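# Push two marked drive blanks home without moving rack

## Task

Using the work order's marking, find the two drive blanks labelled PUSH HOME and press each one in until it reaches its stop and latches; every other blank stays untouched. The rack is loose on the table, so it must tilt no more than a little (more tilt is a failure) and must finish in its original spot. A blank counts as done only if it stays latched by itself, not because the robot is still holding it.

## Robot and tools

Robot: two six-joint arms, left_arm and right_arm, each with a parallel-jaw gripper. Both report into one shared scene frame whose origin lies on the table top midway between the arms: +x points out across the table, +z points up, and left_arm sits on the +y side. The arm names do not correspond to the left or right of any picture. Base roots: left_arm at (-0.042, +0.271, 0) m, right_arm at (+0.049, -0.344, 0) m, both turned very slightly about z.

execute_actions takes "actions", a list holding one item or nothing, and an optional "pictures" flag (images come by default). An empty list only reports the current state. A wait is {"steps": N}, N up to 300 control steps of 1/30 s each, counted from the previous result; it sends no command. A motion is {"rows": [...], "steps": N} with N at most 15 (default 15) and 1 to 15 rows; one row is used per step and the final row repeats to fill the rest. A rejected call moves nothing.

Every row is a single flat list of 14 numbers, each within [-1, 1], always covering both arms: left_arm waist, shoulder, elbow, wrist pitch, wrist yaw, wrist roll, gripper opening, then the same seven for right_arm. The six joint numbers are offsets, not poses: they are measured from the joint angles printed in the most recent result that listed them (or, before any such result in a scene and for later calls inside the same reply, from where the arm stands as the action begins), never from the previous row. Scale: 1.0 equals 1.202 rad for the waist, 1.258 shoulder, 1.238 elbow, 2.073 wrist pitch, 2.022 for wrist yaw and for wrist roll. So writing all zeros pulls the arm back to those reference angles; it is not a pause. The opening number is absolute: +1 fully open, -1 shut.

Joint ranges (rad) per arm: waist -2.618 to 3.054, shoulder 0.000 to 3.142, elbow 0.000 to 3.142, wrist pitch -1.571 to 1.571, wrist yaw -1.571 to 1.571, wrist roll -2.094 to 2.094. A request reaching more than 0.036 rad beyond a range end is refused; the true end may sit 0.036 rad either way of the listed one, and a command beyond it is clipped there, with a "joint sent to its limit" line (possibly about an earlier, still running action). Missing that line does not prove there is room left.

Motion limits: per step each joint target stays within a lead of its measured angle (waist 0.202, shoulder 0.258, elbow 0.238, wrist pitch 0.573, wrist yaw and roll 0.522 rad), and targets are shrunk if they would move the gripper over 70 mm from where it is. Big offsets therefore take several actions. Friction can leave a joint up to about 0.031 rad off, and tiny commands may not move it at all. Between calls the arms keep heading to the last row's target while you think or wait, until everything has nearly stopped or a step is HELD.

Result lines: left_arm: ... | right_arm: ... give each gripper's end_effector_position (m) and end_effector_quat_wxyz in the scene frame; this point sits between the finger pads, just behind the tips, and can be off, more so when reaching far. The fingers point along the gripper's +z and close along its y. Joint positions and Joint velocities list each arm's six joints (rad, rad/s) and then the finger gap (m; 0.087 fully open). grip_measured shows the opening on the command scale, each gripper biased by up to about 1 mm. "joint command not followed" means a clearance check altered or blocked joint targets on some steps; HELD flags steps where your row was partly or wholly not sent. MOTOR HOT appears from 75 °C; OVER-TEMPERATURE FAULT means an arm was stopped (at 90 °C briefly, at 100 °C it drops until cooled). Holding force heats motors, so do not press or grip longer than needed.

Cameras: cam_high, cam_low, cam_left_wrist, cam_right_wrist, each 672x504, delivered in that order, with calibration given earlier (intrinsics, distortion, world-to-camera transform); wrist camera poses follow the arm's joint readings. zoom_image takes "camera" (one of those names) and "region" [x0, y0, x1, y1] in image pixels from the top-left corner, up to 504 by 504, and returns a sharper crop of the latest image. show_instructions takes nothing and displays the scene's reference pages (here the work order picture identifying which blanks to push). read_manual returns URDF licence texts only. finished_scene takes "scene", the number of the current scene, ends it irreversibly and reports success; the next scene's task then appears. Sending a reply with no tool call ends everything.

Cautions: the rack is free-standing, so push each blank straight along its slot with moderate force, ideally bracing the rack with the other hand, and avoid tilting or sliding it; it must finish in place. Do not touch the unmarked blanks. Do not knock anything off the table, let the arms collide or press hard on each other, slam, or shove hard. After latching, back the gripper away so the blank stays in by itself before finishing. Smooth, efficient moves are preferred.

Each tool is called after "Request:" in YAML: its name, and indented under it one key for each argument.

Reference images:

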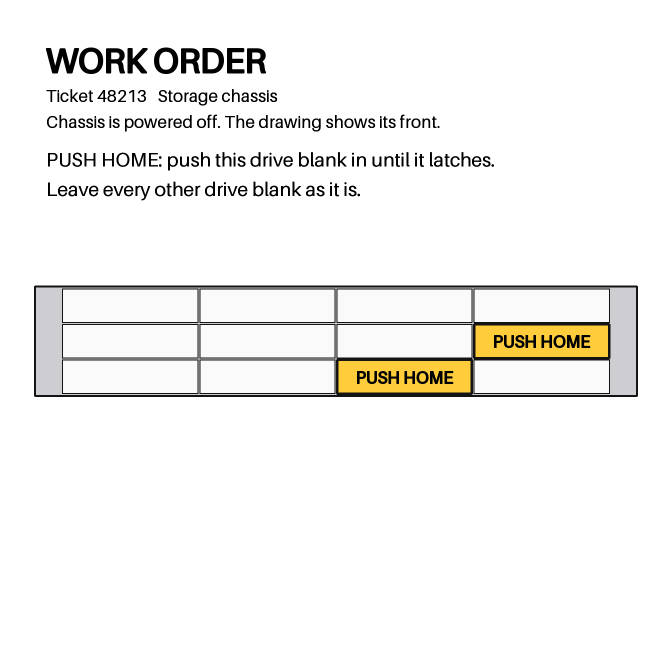

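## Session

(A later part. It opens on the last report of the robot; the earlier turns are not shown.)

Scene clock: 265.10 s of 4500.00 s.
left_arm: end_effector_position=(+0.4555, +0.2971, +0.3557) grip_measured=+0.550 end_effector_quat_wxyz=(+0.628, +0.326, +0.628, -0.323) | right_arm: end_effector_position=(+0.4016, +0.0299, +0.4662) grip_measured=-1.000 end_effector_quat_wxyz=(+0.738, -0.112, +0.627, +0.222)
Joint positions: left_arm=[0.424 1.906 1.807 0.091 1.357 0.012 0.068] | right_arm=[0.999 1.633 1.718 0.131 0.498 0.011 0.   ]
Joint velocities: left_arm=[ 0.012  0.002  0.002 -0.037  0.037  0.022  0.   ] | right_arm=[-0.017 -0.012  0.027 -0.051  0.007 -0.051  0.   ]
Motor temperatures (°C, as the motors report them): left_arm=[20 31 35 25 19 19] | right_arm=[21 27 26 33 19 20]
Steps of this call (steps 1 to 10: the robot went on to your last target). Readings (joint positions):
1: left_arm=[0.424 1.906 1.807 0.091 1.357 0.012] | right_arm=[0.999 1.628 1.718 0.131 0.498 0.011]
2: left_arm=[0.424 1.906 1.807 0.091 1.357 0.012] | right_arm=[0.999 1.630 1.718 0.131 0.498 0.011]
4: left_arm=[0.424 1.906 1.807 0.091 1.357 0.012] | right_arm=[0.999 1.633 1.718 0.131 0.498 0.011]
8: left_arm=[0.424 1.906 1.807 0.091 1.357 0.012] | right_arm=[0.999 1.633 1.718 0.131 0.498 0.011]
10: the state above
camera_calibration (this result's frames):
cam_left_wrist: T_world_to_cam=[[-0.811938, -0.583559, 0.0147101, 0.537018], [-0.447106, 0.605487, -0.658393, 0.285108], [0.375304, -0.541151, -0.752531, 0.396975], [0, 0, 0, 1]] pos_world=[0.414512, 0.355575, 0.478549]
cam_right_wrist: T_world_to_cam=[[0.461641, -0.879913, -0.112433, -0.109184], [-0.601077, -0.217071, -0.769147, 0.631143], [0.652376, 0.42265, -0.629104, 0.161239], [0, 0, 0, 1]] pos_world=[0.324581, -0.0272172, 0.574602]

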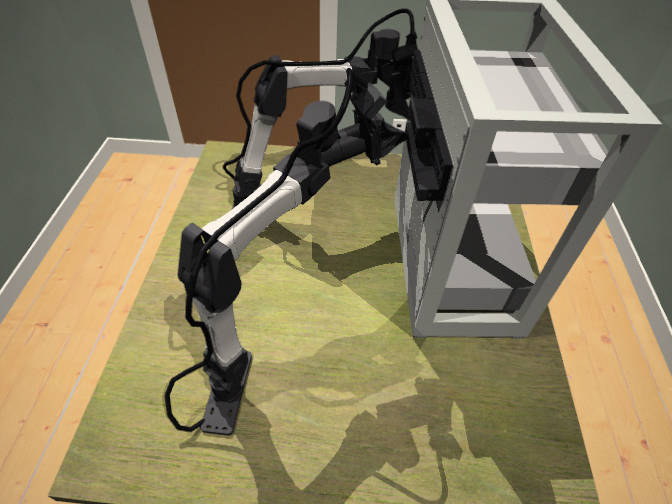

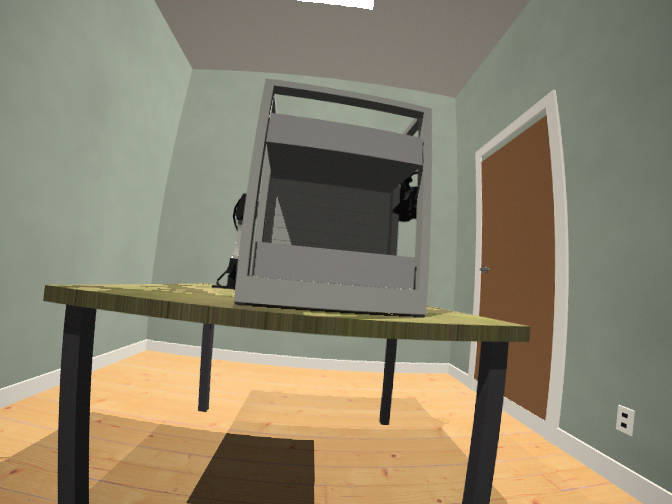

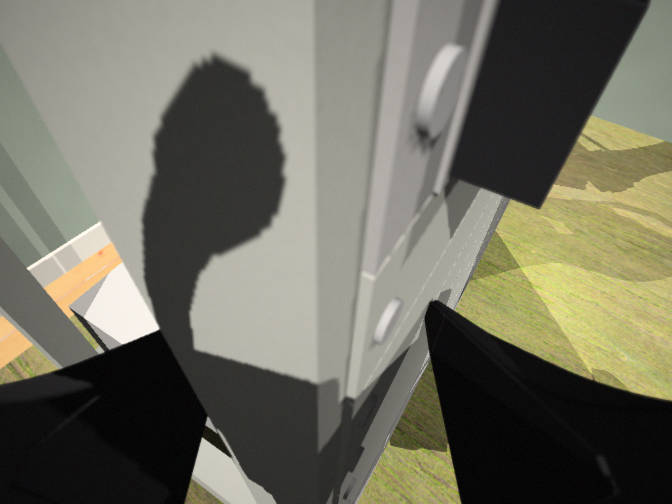

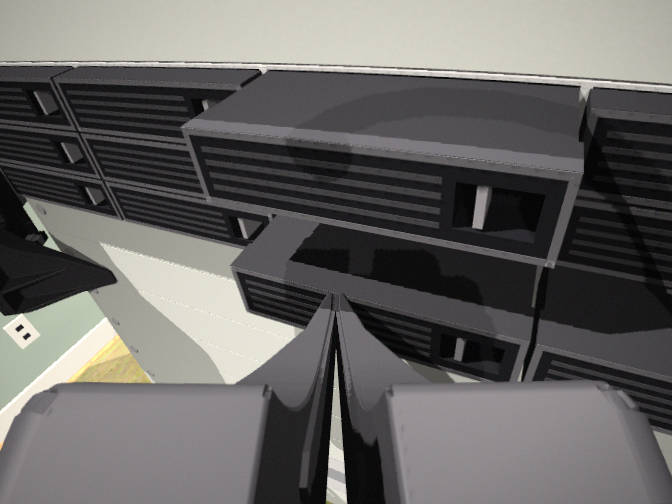

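Request:
execute_actions:
  actions:
    - {"rows":[[0,0,0.02,0.008,0,0,0.55,0,0.015,0.01,-0.01,0,0,-1],[0,0,0.02,0.008,0,0,0.55,0,0.015,0.01,-0.016,0,0,-1],[0,0,0.02,0.008,0,0,0.55,0,0.015,0.01,-0.021,0,0,-1],[0,0,0.02,0.008,0,0,0.55,0,0.015,0.01,-0.025,0,0,-1],[0,0,0.02,0.008,0,0,0.55,0,0.015,0.01,-0.025,0,0,-1],[0,0,0.02,0.008,0,0,0.55,0,0.015,0.01,-0.025,0,0,-1],[0,0,0.02,0.008,0,0,0.55,0,0.015,0.01,-0.025,0,0,-1],[0,0,0.02,0.008,0,0,0.55,0,0.015,0.01,-0.025,0,0,-1],[0,0,0.02,0.008,0,0,0.55,-0.003,0.017,0.012,-0.025,0,0,-1],[0,0,0.02,0.008,0,0,0.55,-0.006,0.019,0.014,-0.025,0,0,-1],[0,0,0.02,0.008,0,0,0.55,-0.009,0.021,0.016,-0.025,0,0,-1],[0,0,0.02,0.008,0,0,0.55,-0.012,0.024,0.018,-0.025,0.003,0,-1],[0,0,0.02,0.008,0,0,0.55,-0.015,0.027,0.02,-0.025,0.006,0,-1],[0,0,0.02,0.008,0,0,0.55,-0.018,0.03,0.022,-0.025,0.008,0,-1],[0,0,0.02,0.008,0,0,0.55,-0.022,0.033,0.024,-0.025,0.01,0,-1]],"steps":15}
  pictures: false

Request:
execute_actions:
  actions:
    - {"steps":10}

Scene clock: 280.03 s of 4500.00 s.
left_arm: end_effector_position=(+0.4555, +0.2971, +0.3557) grip_measured=+0.550 end_effector_quat_wxyz=(+0.628, +0.326, +0.628, -0.323) | right_arm: end_effector_position=(+0.4025, +0.0301, +0.4620) grip_measured=-1.000 end_effector_quat_wxyz=(+0.733, -0.117, +0.634, +0.217)
Joint positions: left_arm=[0.424 1.906 1.807 0.091 1.357 0.012 0.068] | right_arm=[0.998 1.636 1.727 0.103 0.499 0.011 0.   ]
Joint velocities: left_arm=[-0.002  0.002 -0.002  0.007 -0.066 -0.066 -0.001] | right_arm=[ 0.012  0.022  0.081 -0.051 -0.037 -0.081  0.   ]
Motor temperatures (°C, as the motors report them): left_arm=[20 31 35 25 19 19] | right_arm=[21 27 27 33 19 20]
Steps of this call (steps 1 to 15: the robot went on to your last target; steps 16 to 90: nothing new was sent; then 11.43 s passed at rest; steps 91 to 105: all 15 steps of this action). Readings (joint positions):
91: left_arm=[0.424 1.906 1.807 0.091 1.357 0.012] | right_arm=[0.999 1.633 1.718 0.131 0.498 0.011]
92: left_arm=[0.424 1.906 1.807 0.091 1.357 0.012] | right_arm=[0.999 1.633 1.718 0.130 0.498 0.011]
94: left_arm=[0.424 1.906 1.807 0.091 1.357 0.012] | right_arm=[0.999 1.633 1.718 0.127 0.498 0.011]
98: left_arm=[0.424 1.906 1.807 0.091 1.357 0.012] | right_arm=[0.999 1.633 1.718 0.117 0.498 0.011]
105: the state above

Scene clock: 280.37 s of 4500.00 s.
left_arm: end_effector_position=(+0.4555, +0.2971, +0.3557) grip_measured=+0.550 end_effector_quat_wxyz=(+0.628, +0.326, +0.628, -0.323) | right_arm: end_effector_position=(+0.4024, +0.0300, +0.4618) grip_measured=-1.000 end_effector_quat_wxyz=(+0.732, -0.118, +0.635, +0.215)
Joint positions: left_arm=[0.424 1.906 1.807 0.091 1.357 0.012 0.068] | right_arm=[0.998 1.638 1.733 0.093 0.499 0.011 0.   ]
Joint velocities: left_arm=[ 0.007  0.002  0.002 -0.095 -0.007 -0.007  0.   ] | right_arm=[ 0.002  0.002 -0.007  0.022 -0.066 -0.022  0.   ]
Motor temperatures (°C, as the motors report them): left_arm=[20 31 35 25 19 19] | right_arm=[21 27 27 33 19 20]
Steps of this call (steps 1 to 10: the robot went on to your last target). Readings (joint positions):
1: left_arm=[0.424 1.906 1.807 0.091 1.357 0.012] | right_arm=[0.998 1.637 1.729 0.099 0.499 0.011]
2: left_arm=[0.424 1.906 1.807 0.091 1.357 0.012] | right_arm=[0.998 1.637 1.730 0.097 0.499 0.011]
4: left_arm=[0.424 1.906 1.807 0.091 1.357 0.012] | right_arm=[0.998 1.638 1.732 0.095 0.499 0.011]
8: left_arm=[0.424 1.906 1.807 0.091 1.357 0.012] | right_arm=[0.998 1.638 1.733 0.094 0.499 0.011]
10: the state above
camera_calibration (this result's frames):
cam_left_wrist: T_world_to_cam=[[-0.811938, -0.583559, 0.0147101, 0.537018], [-0.447106, 0.605487, -0.658393, 0.285108], [0.375304, -0.541151, -0.752531, 0.396975], [0, 0, 0, 1]] pos_world=[0.414512, 0.355575, 0.478549]
cam_right_wrist: T_world_to_cam=[[0.458625, -0.883083, -0.099137, -0.11481], [-0.613495, -0.233942, -0.754251, 0.626932], [0.642874, 0.406739, -0.649058, 0.171425], [0, 0, 0, 1]] pos_world=[0.32707, -0.0244462, 0.572748]

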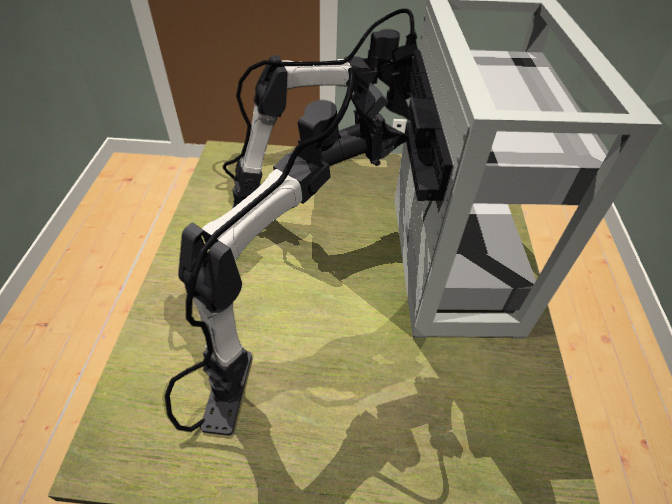

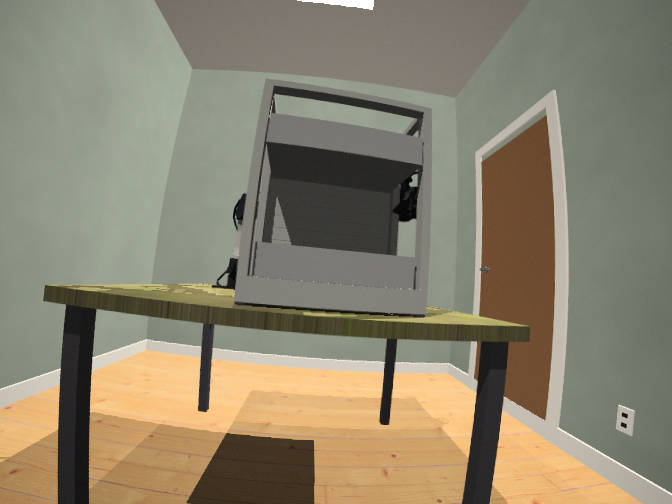

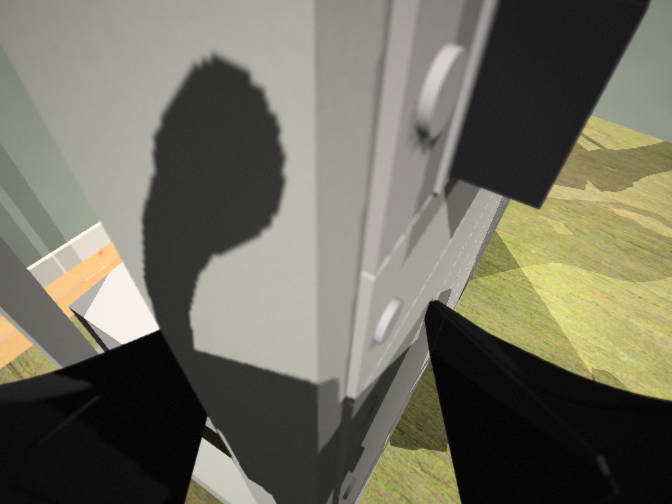

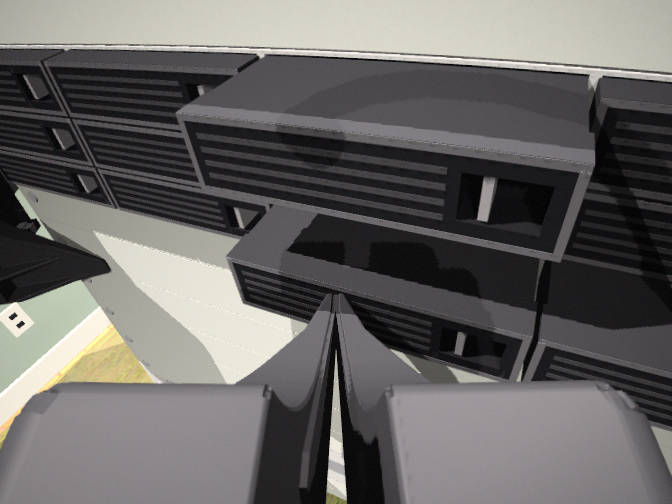

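Request:
execute_actions:
  actions:
    - {"rows":[[0,0,0.02,0.008,0,0,0.55,-0.022,0.029,0.008,-0.003,0.012,0,-1],[0,0,0.02,0.008,0,0,0.55,-0.028,0.031,0.008,-0.003,0.016,0,-1],[0,0,0.02,0.008,0,0,0.55,-0.034,0.033,0.008,-0.003,0.02,0,-1],[0,0,0.02,0.008,0,0,0.55,-0.04,0.035,0.009,-0.003,0.024,0,-1],[0,0,0.02,0.008,0,0,0.55,-0.045,0.038,0.012,-0.003,0.028,0,-1],[0,0,0.02,0.008,0,0,0.55,-0.049,0.043,0.017,-0.003,0.031,0,-1],[0,0,0.02,0.008,0,0,0.55,-0.053,0.048,0.022,-0.003,0.033,0,-1],[0,0,0.02,0.008,0,0,0.55,-0.057,0.053,0.028,-0.003,0.035,0,-1],[0,0,0.02,0.008,0,0,0.55,-0.061,0.058,0.034,-0.003,0.035,0,-1],[0,0,0.02,0.008,0,0,0.55,-0.065,0.063,0.039,-0.003,0.035,0,-1],[0,0,0.02,0.008,0,0,0.55,-0.069,0.068,0.045,-0.003,0.035,0,-1],[0,0,0.02,0.008,0,0,0.55,-0.073,0.073,0.05,-0.003,0.035,0,-1],[0,0,0.02,0.008,0,0,0.55,-0.076,0.078,0.055,-0.003,0.035,0,-1],[0,0,0.02,0.008,0,0,0.55,-0.079,0.083,0.06,-0.003,0.035,0,-1],[0,0,0.02,0.008,0,0,0.55,-0.082,0.087,0.065,-0.003,0.035,0,-1]],"steps":15}
  pictures: false

Request:
execute_actions:
  actions:
    - {"steps":10}

Scene clock: 290.63 s of 4500.00 s.
left_arm: end_effector_position=(+0.4555, +0.2971, +0.3557) grip_measured=+0.550 end_effector_quat_wxyz=(+0.628, +0.326, +0.628, -0.323) | right_arm: end_effector_position=(+0.4286, +0.0288, +0.4606) grip_measured=-1.000 end_effector_quat_wxyz=(+0.736, -0.099, +0.637, +0.206)
Joint positions: left_arm=[0.424 1.906 1.807 0.091 1.357 0.012 0.068] | right_arm=[0.954 1.702 1.793 0.103 0.497 0.026 0.   ]
Joint velocities: left_arm=[-0.007  0.007  0.002 -0.022  0.037 -0.007  0.   ] | right_arm=[-0.1    0.178  0.173 -0.037  0.051  0.051  0.   ]
Motor temperatures (°C, as the motors report them): left_arm=[20 31 35 25 19 19] | right_arm=[21 27 28 33 19 20]
Steps of this call (steps 1 to 15: the robot went on to your last target; steps 16 to 90: nothing new was sent; then 6.77 s passed at rest; steps 91 to 105: all 15 steps of this action). Readings (joint positions):
91: left_arm=[0.424 1.906 1.807 0.091 1.357 0.012] | right_arm=[0.998 1.638 1.733 0.093 0.499 0.011]
92: left_arm=[0.424 1.906 1.807 0.091 1.357 0.012] | right_arm=[0.997 1.638 1.733 0.093 0.499 0.011]
94: left_arm=[0.424 1.906 1.807 0.091 1.357 0.012] | right_arm=[0.995 1.638 1.733 0.093 0.499 0.014]
98: left_arm=[0.424 1.906 1.807 0.091 1.357 0.012] | right_arm=[0.984 1.655 1.747 0.098 0.498 0.021]
105: the state above

Scene clock: 290.97 s of 4500.00 s.
left_arm: end_effector_position=(+0.4555, +0.2971, +0.3557) grip_measured=+0.550 end_effector_quat_wxyz=(+0.628, +0.326, +0.628, -0.323) | right_arm: end_effector_position=(+0.4322, +0.0289, +0.4605) grip_measured=-1.000 end_effector_quat_wxyz=(+0.737, -0.096, +0.636, +0.206)
Joint positions: left_arm=[0.424 1.906 1.807 0.091 1.357 0.012 0.068] | right_arm=[0.948 1.712 1.803 0.106 0.497 0.028 0.   ]
Joint velocities: left_arm=[ 0.002  0.012  0.007 -0.022  0.037 -0.022 -0.   ] | right_arm=[-0.027  0.002  0.002  0.022 -0.022  0.051  0.   ]
Motor temperatures (°C, as the motors report them): left_arm=[20 31 35 25 19 19] | right_arm=[21 27 28 33 19 20]
Steps of this call (steps 1 to 10: the robot went on to your last target). Readings (joint positions):
1: left_arm=[0.424 1.906 1.807 0.091 1.357 0.012] | right_arm=[0.950 1.707 1.798 0.104 0.497 0.027]
2: left_arm=[0.424 1.906 1.807 0.091 1.357 0.012] | right_arm=[0.949 1.710 1.801 0.105 0.497 0.027]
4: left_arm=[0.424 1.906 1.807 0.091 1.357 0.012] | right_arm=[0.948 1.712 1.803 0.106 0.497 0.028]
8: left_arm=[0.424 1.906 1.807 0.091 1.357 0.012] | right_arm=[0.948 1.712 1.803 0.106 0.497 0.028]
10: the state above
camera_calibration (this result's frames):
cam_left_wrist: T_world_to_cam=[[-0.811938, -0.583559, 0.0147101, 0.537018], [-0.447106, 0.605487, -0.658393, 0.285108], [0.375304, -0.541151, -0.752531, 0.396975], [0, 0, 0, 1]] pos_world=[0.414512, 0.355575, 0.478549]
cam_right_wrist: T_world_to_cam=[[0.418274, -0.900567, -0.118428, -0.102795], [-0.624699, -0.190563, -0.757256, 0.648905], [0.659392, 0.390723, -0.642291, 0.142064], [0, 0, 0, 1]] pos_world=[0.354691, -0.0244244, 0.570459]

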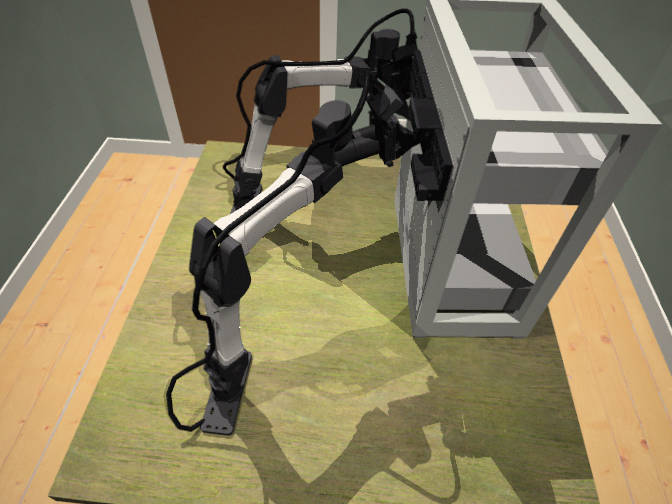

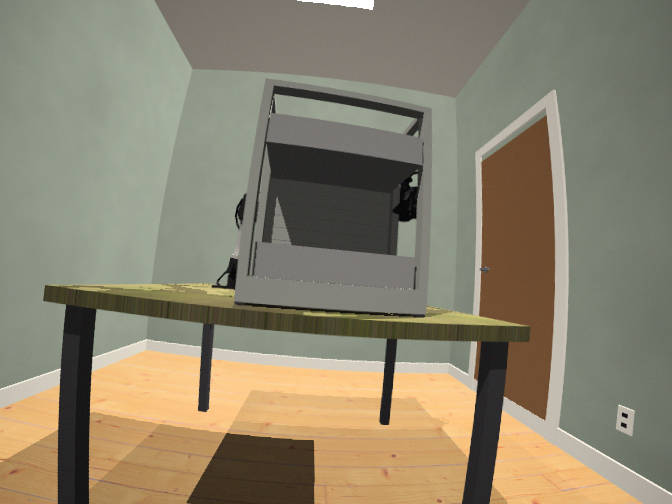

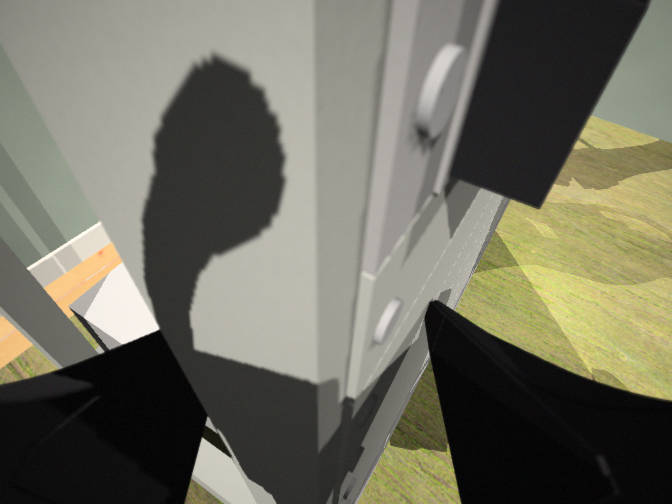

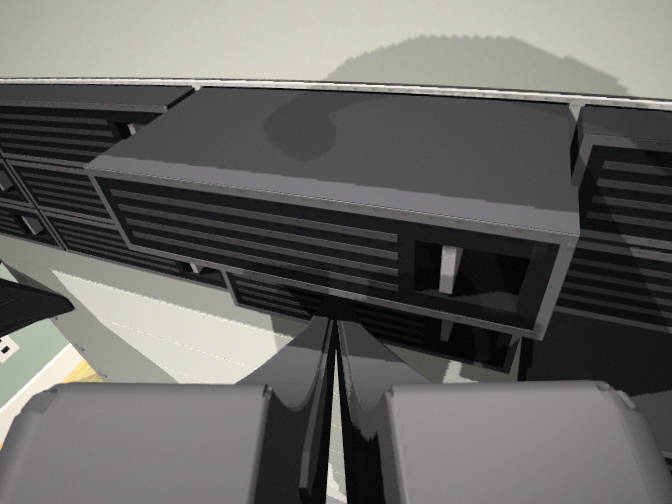

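Request:
execute_actions:
  actions:
    - {"rows":[[0,0,0.02,0.008,0,0,0.55,-0.041,0.028,0.008,-0.008,0.036,-0.008,-1],[0,0,0.02,0.008,0,0,0.55,-0.044,0.031,0.009,-0.008,0.037,-0.008,-1],[0,0,0.02,0.008,0,0,0.55,-0.047,0.034,0.01,-0.008,0.038,-0.008,-1],[0,0,0.02,0.008,0,0,0.55,-0.05,0.037,0.012,-0.008,0.039,-0.008,-1],[0,0,0.02,0.008,0,0,0.55,-0.053,0.04,0.014,-0.008,0.04,-0.008,-1],[0,0,0.02,0.008,0,0,0.55,-0.056,0.043,0.016,-0.008,0.041,-0.008,-1],[0,0,0.02,0.008,0,0,0.55,-0.059,0.046,0.018,-0.008,0.042,-0.008,-1],[0,0,0.02,0.008,0,0,0.55,-0.062,0.049,0.019,-0.008,0.043,-0.008,-1],[0,0,0.02,0.008,0,0,0.55,-0.065,0.052,0.02,-0.008,0.044,-0.008,-1],[0,0,0.02,0.008,0,0,0.55,-0.068,0.054,0.021,-0.008,0.045,-0.008,-1],[0,0,0.02,0.008,0,0,0.55,-0.07,0.056,0.022,-0.008,0.045,-0.008,-1]],"steps":15}
  pictures: false

Scene clock: 301.53 s of 4500.00 s.
left_arm: end_effector_position=(+0.4555, +0.2971, +0.3557) grip_measured=+0.550 end_effector_quat_wxyz=(+0.628, +0.326, +0.628, -0.323) | right_arm: end_effector_position=(+0.4391, +0.0269, +0.4596) grip_measured=-1.000 end_effector_quat_wxyz=(+0.737, -0.092, +0.638, +0.202)
Joint positions: left_arm=[0.424 1.906 1.807 0.091 1.357 0.012 0.068] | right_arm=[0.935 1.726 1.817 0.102 0.495 0.032 0.   ]
Joint velocities: left_arm=[-0.007 -0.012  0.012 -0.037  0.051 -0.037  0.001] | right_arm=[ 0.012 -0.017 -0.022  0.007  0.051  0.051  0.   ]
Motor temperatures (°C, as the motors report them): left_arm=[20 31 35 25 19 19] | right_arm=[21 27 28 33 19 20]
Steps of this call (steps 1 to 15: the robot went on to your last target; steps 16 to 90: nothing new was sent; then 7.07 s passed at rest; steps 91 to 105: all 15 steps of this action). Readings (joint positions):
91: left_arm=[0.424 1.906 1.807 0.091 1.357 0.012] | right_arm=[0.948 1.712 1.803 0.106 0.497 0.028]
92: left_arm=[0.424 1.906 1.807 0.091 1.357 0.012] | right_arm=[0.948 1.712 1.803 0.106 0.497 0.028]
94: left_arm=[0.424 1.906 1.807 0.091 1.357 0.012] | right_arm=[0.946 1.713 1.803 0.106 0.496 0.028]
98: left_arm=[0.424 1.906 1.807 0.091 1.357 0.012] | right_arm=[0.935 1.726 1.814 0.108 0.495 0.030]
105: the state above

Request:
execute_actions:
  actions:
    - {"rows":[[0,0,0.02,0.008,0,0,0.65,-0.04,0.03,0.005,0,0.025,0,-1],[0,0,0.02,0.008,0,0,0.75,-0.015,0.01,0,0,0.01,0,-1],[0,0,0.02,0.008,0,0,0.85,0.005,-0.01,-0.008,0,0,0,-1],[0,0,0.02,0.008,0,0,0.95,0.012,-0.021,-0.019,0,0,0,-1],[0,0,0.02,0.008,0,0,1,0.019,-0.032,-0.03,0,0,0,-1],[0.01,0,0.02,0.008,0.004,0,1,0.026,-0.043,-0.041,0,0,0,-1],[0.022,0,0.02,0.008,0.012,0,1,0.033,-0.054,-0.052,0,0,0,-1],[0.036,0,0.02,0.008,0.021,0,1,0.04,-0.065,-0.063,0,0,0,-1],[0.05,0,0.02,0.008,0.03,0,1,0.047,-0.076,-0.074,0,0,0,-1],[0.064,0,0.02,0.008,0.039,0,1,0.054,-0.087,-0.085,0,0,0,-1],[0.078,0,0.02,0.008,0.048,0,1,0.061,-0.098,-0.096,0,0,0,-1],[0.092,0,0.02,0.008,0.057,0,1,0.068,-0.109,-0.107,0,0,0,-1],[0.106,0,0.02,0.008,0.066,0,1,0.075,-0.12,-0.118,0,0,0,-1],[0.12,0,0.02,0.008,0.074,0,1,0.083,-0.132,-0.129,0,0,0,-1],[0.135,0,0.02,0.008,0.08,0,1,0.09,-0.143,-0.14,0,0,0,-1]],"steps":15}
  pictures: false

Request:
execute_actions:
  actions:
    - {"steps":15}

Scene clock: 313.17 s of 4500.00 s.
left_arm: end_effector_position=(+0.4361, +0.3467, +0.3558) grip_measured=+0.984 end_effector_quat_wxyz=(+0.633, +0.317, +0.633, -0.314) | right_arm: end_effector_position=(+0.3857, +0.0296, +0.4649) grip_measured=-1.000 end_effector_quat_wxyz=(+0.728, -0.118, +0.632, +0.237)
Joint positions: left_arm=[0.546 1.906 1.807 0.091 1.45  0.012 0.087] | right_arm=[1.021 1.59  1.686 0.102 0.492 0.036 0.   ]
Joint velocities: left_arm=[ 0.584  0.017 -0.017 -0.007  0.344 -0.051 -0.001] | right_arm=[ 0.252 -0.452 -0.369 -0.007 -0.051  0.007  0.   ]
Motor temperatures (°C, as the motors report them): left_arm=[20 32 36 25 19 19] | right_arm=[22 26 29 33 20 20]
Steps of this call (steps 1 to 15: the robot went on to your last target; steps 16 to 90: nothing new was sent; then 8.13 s passed at rest; steps 91 to 105: all 15 steps of this action). Readings (joint positions):
91: left_arm=[0.424 1.906 1.807 0.091 1.357 0.012] | right_arm=[0.935 1.726 1.817 0.102 0.493 0.035]
92: left_arm=[0.424 1.906 1.807 0.091 1.357 0.012] | right_arm=[0.936 1.726 1.817 0.102 0.491 0.036]
94: left_arm=[0.424 1.906 1.807 0.091 1.357 0.012] | right_arm=[0.940 1.723 1.817 0.102 0.492 0.036]
98: left_arm=[0.429 1.906 1.807 0.091 1.365 0.012] | right_arm=[0.956 1.692 1.779 0.102 0.492 0.036]
105: the state above

Scene clock: 313.67 s of 4500.00 s.
left_arm: end_effector_position=(+0.4242, +0.3628, +0.3559) grip_measured=+0.984 end_effector_quat_wxyz=(+0.632, +0.320, +0.631, -0.317) | right_arm: end_effector_position=(+0.3739, +0.0266, +0.4711) grip_measured=-1.000 end_effector_quat_wxyz=(+0.729, -0.120, +0.627, +0.247)
Joint positions: left_arm=[0.593 1.906 1.807 0.091 1.507 0.012 0.087] | right_arm=[1.039 1.556 1.664 0.104 0.492 0.036 0.   ]
Joint velocities: left_arm=[ 0.002  0.012 -0.007  0.051 -0.051 -0.007 -0.   ] | right_arm=[-0.017 -0.007  0.007 -0.051 -0.037 -0.007  0.   ]
Motor temperatures (°C, as the motors report them): left_arm=[20 32 36 25 19 19] | right_arm=[22 27 28 33 20 20]
Steps of this call (steps 1 to 15: the robot went on to your last target). Readings (joint positions):
1: left_arm=[0.564 1.906 1.807 0.091 1.461 0.012] | right_arm=[1.029 1.577 1.676 0.102 0.492 0.036]
2: left_arm=[0.579 1.906 1.807 0.091 1.471 0.012] | right_arm=[1.035 1.567 1.671 0.102 0.492 0.036]
4: left_arm=[0.593 1.906 1.807 0.091 1.483 0.012] | right_arm=[1.039 1.558 1.669 0.103 0.492 0.036]
8: left_arm=[0.593 1.906 1.807 0.091 1.499 0.012] | right_arm=[1.039 1.556 1.668 0.104 0.492 0.036]
15: the state above
camera_calibration (this result's frames):
cam_left_wrist: T_world_to_cam=[[-0.801123, -0.598315, 0.0148935, 0.550659], [-0.457719, 0.596458, -0.659342, 0.239564], [0.385611, -0.535031, -0.751696, 0.437579], [0, 0, 0, 1]] pos_world=[0.382064, 0.420696, 0.47868]
cam_right_wrist: T_world_to_cam=[[0.50391, -0.853511, -0.13264, -0.105743], [-0.59947, -0.235023, -0.765114, 0.615542], [0.62186, 0.465063, -0.630085, 0.194548], [0, 0, 0, 1]] pos_world=[0.301303, -0.0360633, 0.579516]

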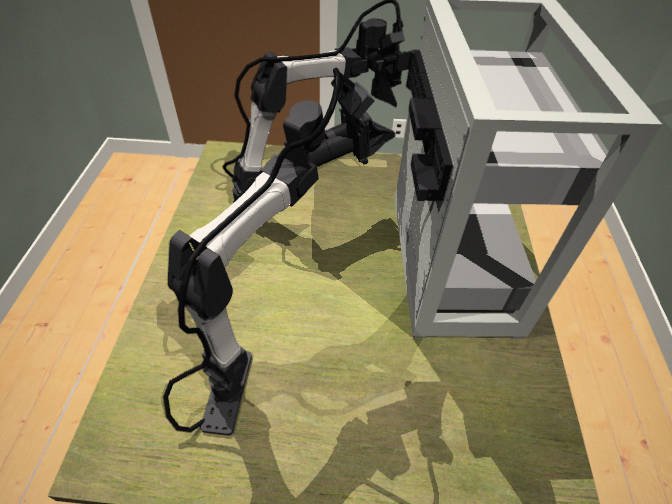

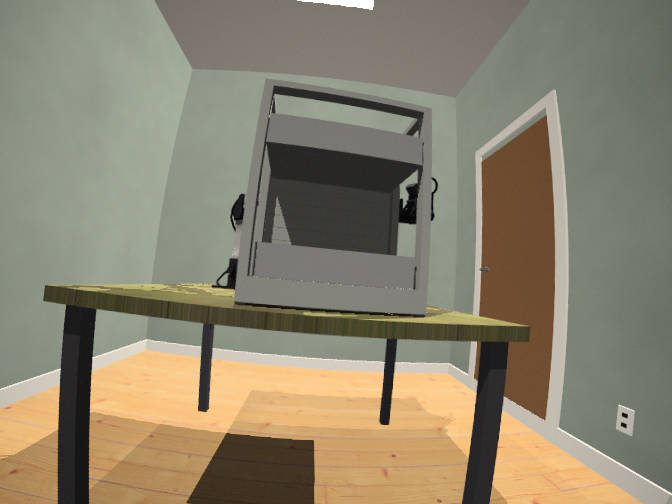

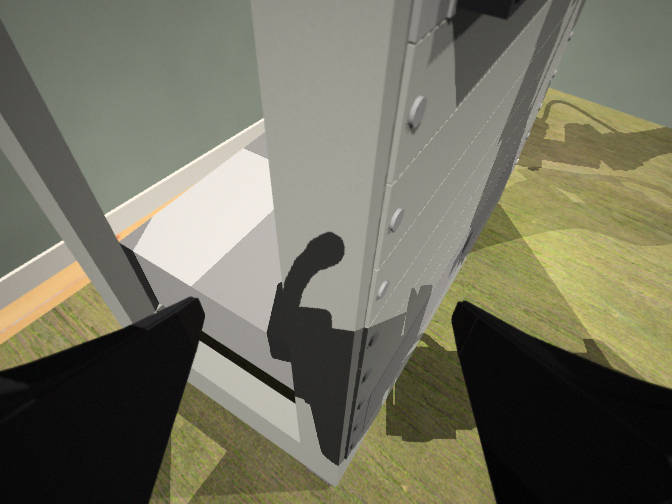

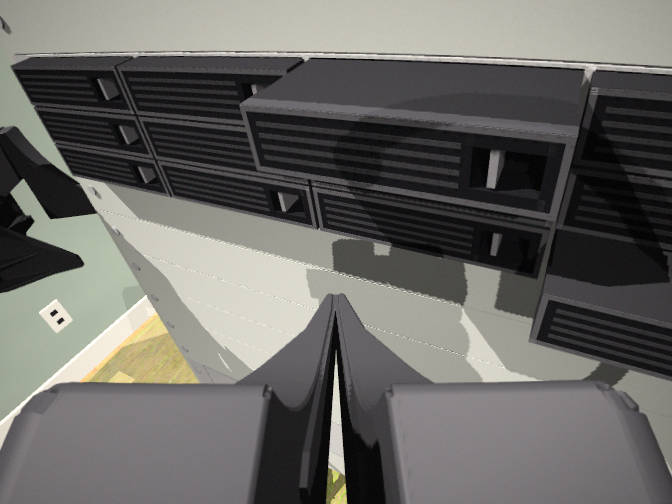

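Both are flush, and the rack is unmoved.

Request:
finished_scene:
  scene: 1

The scene is finished: the task was done.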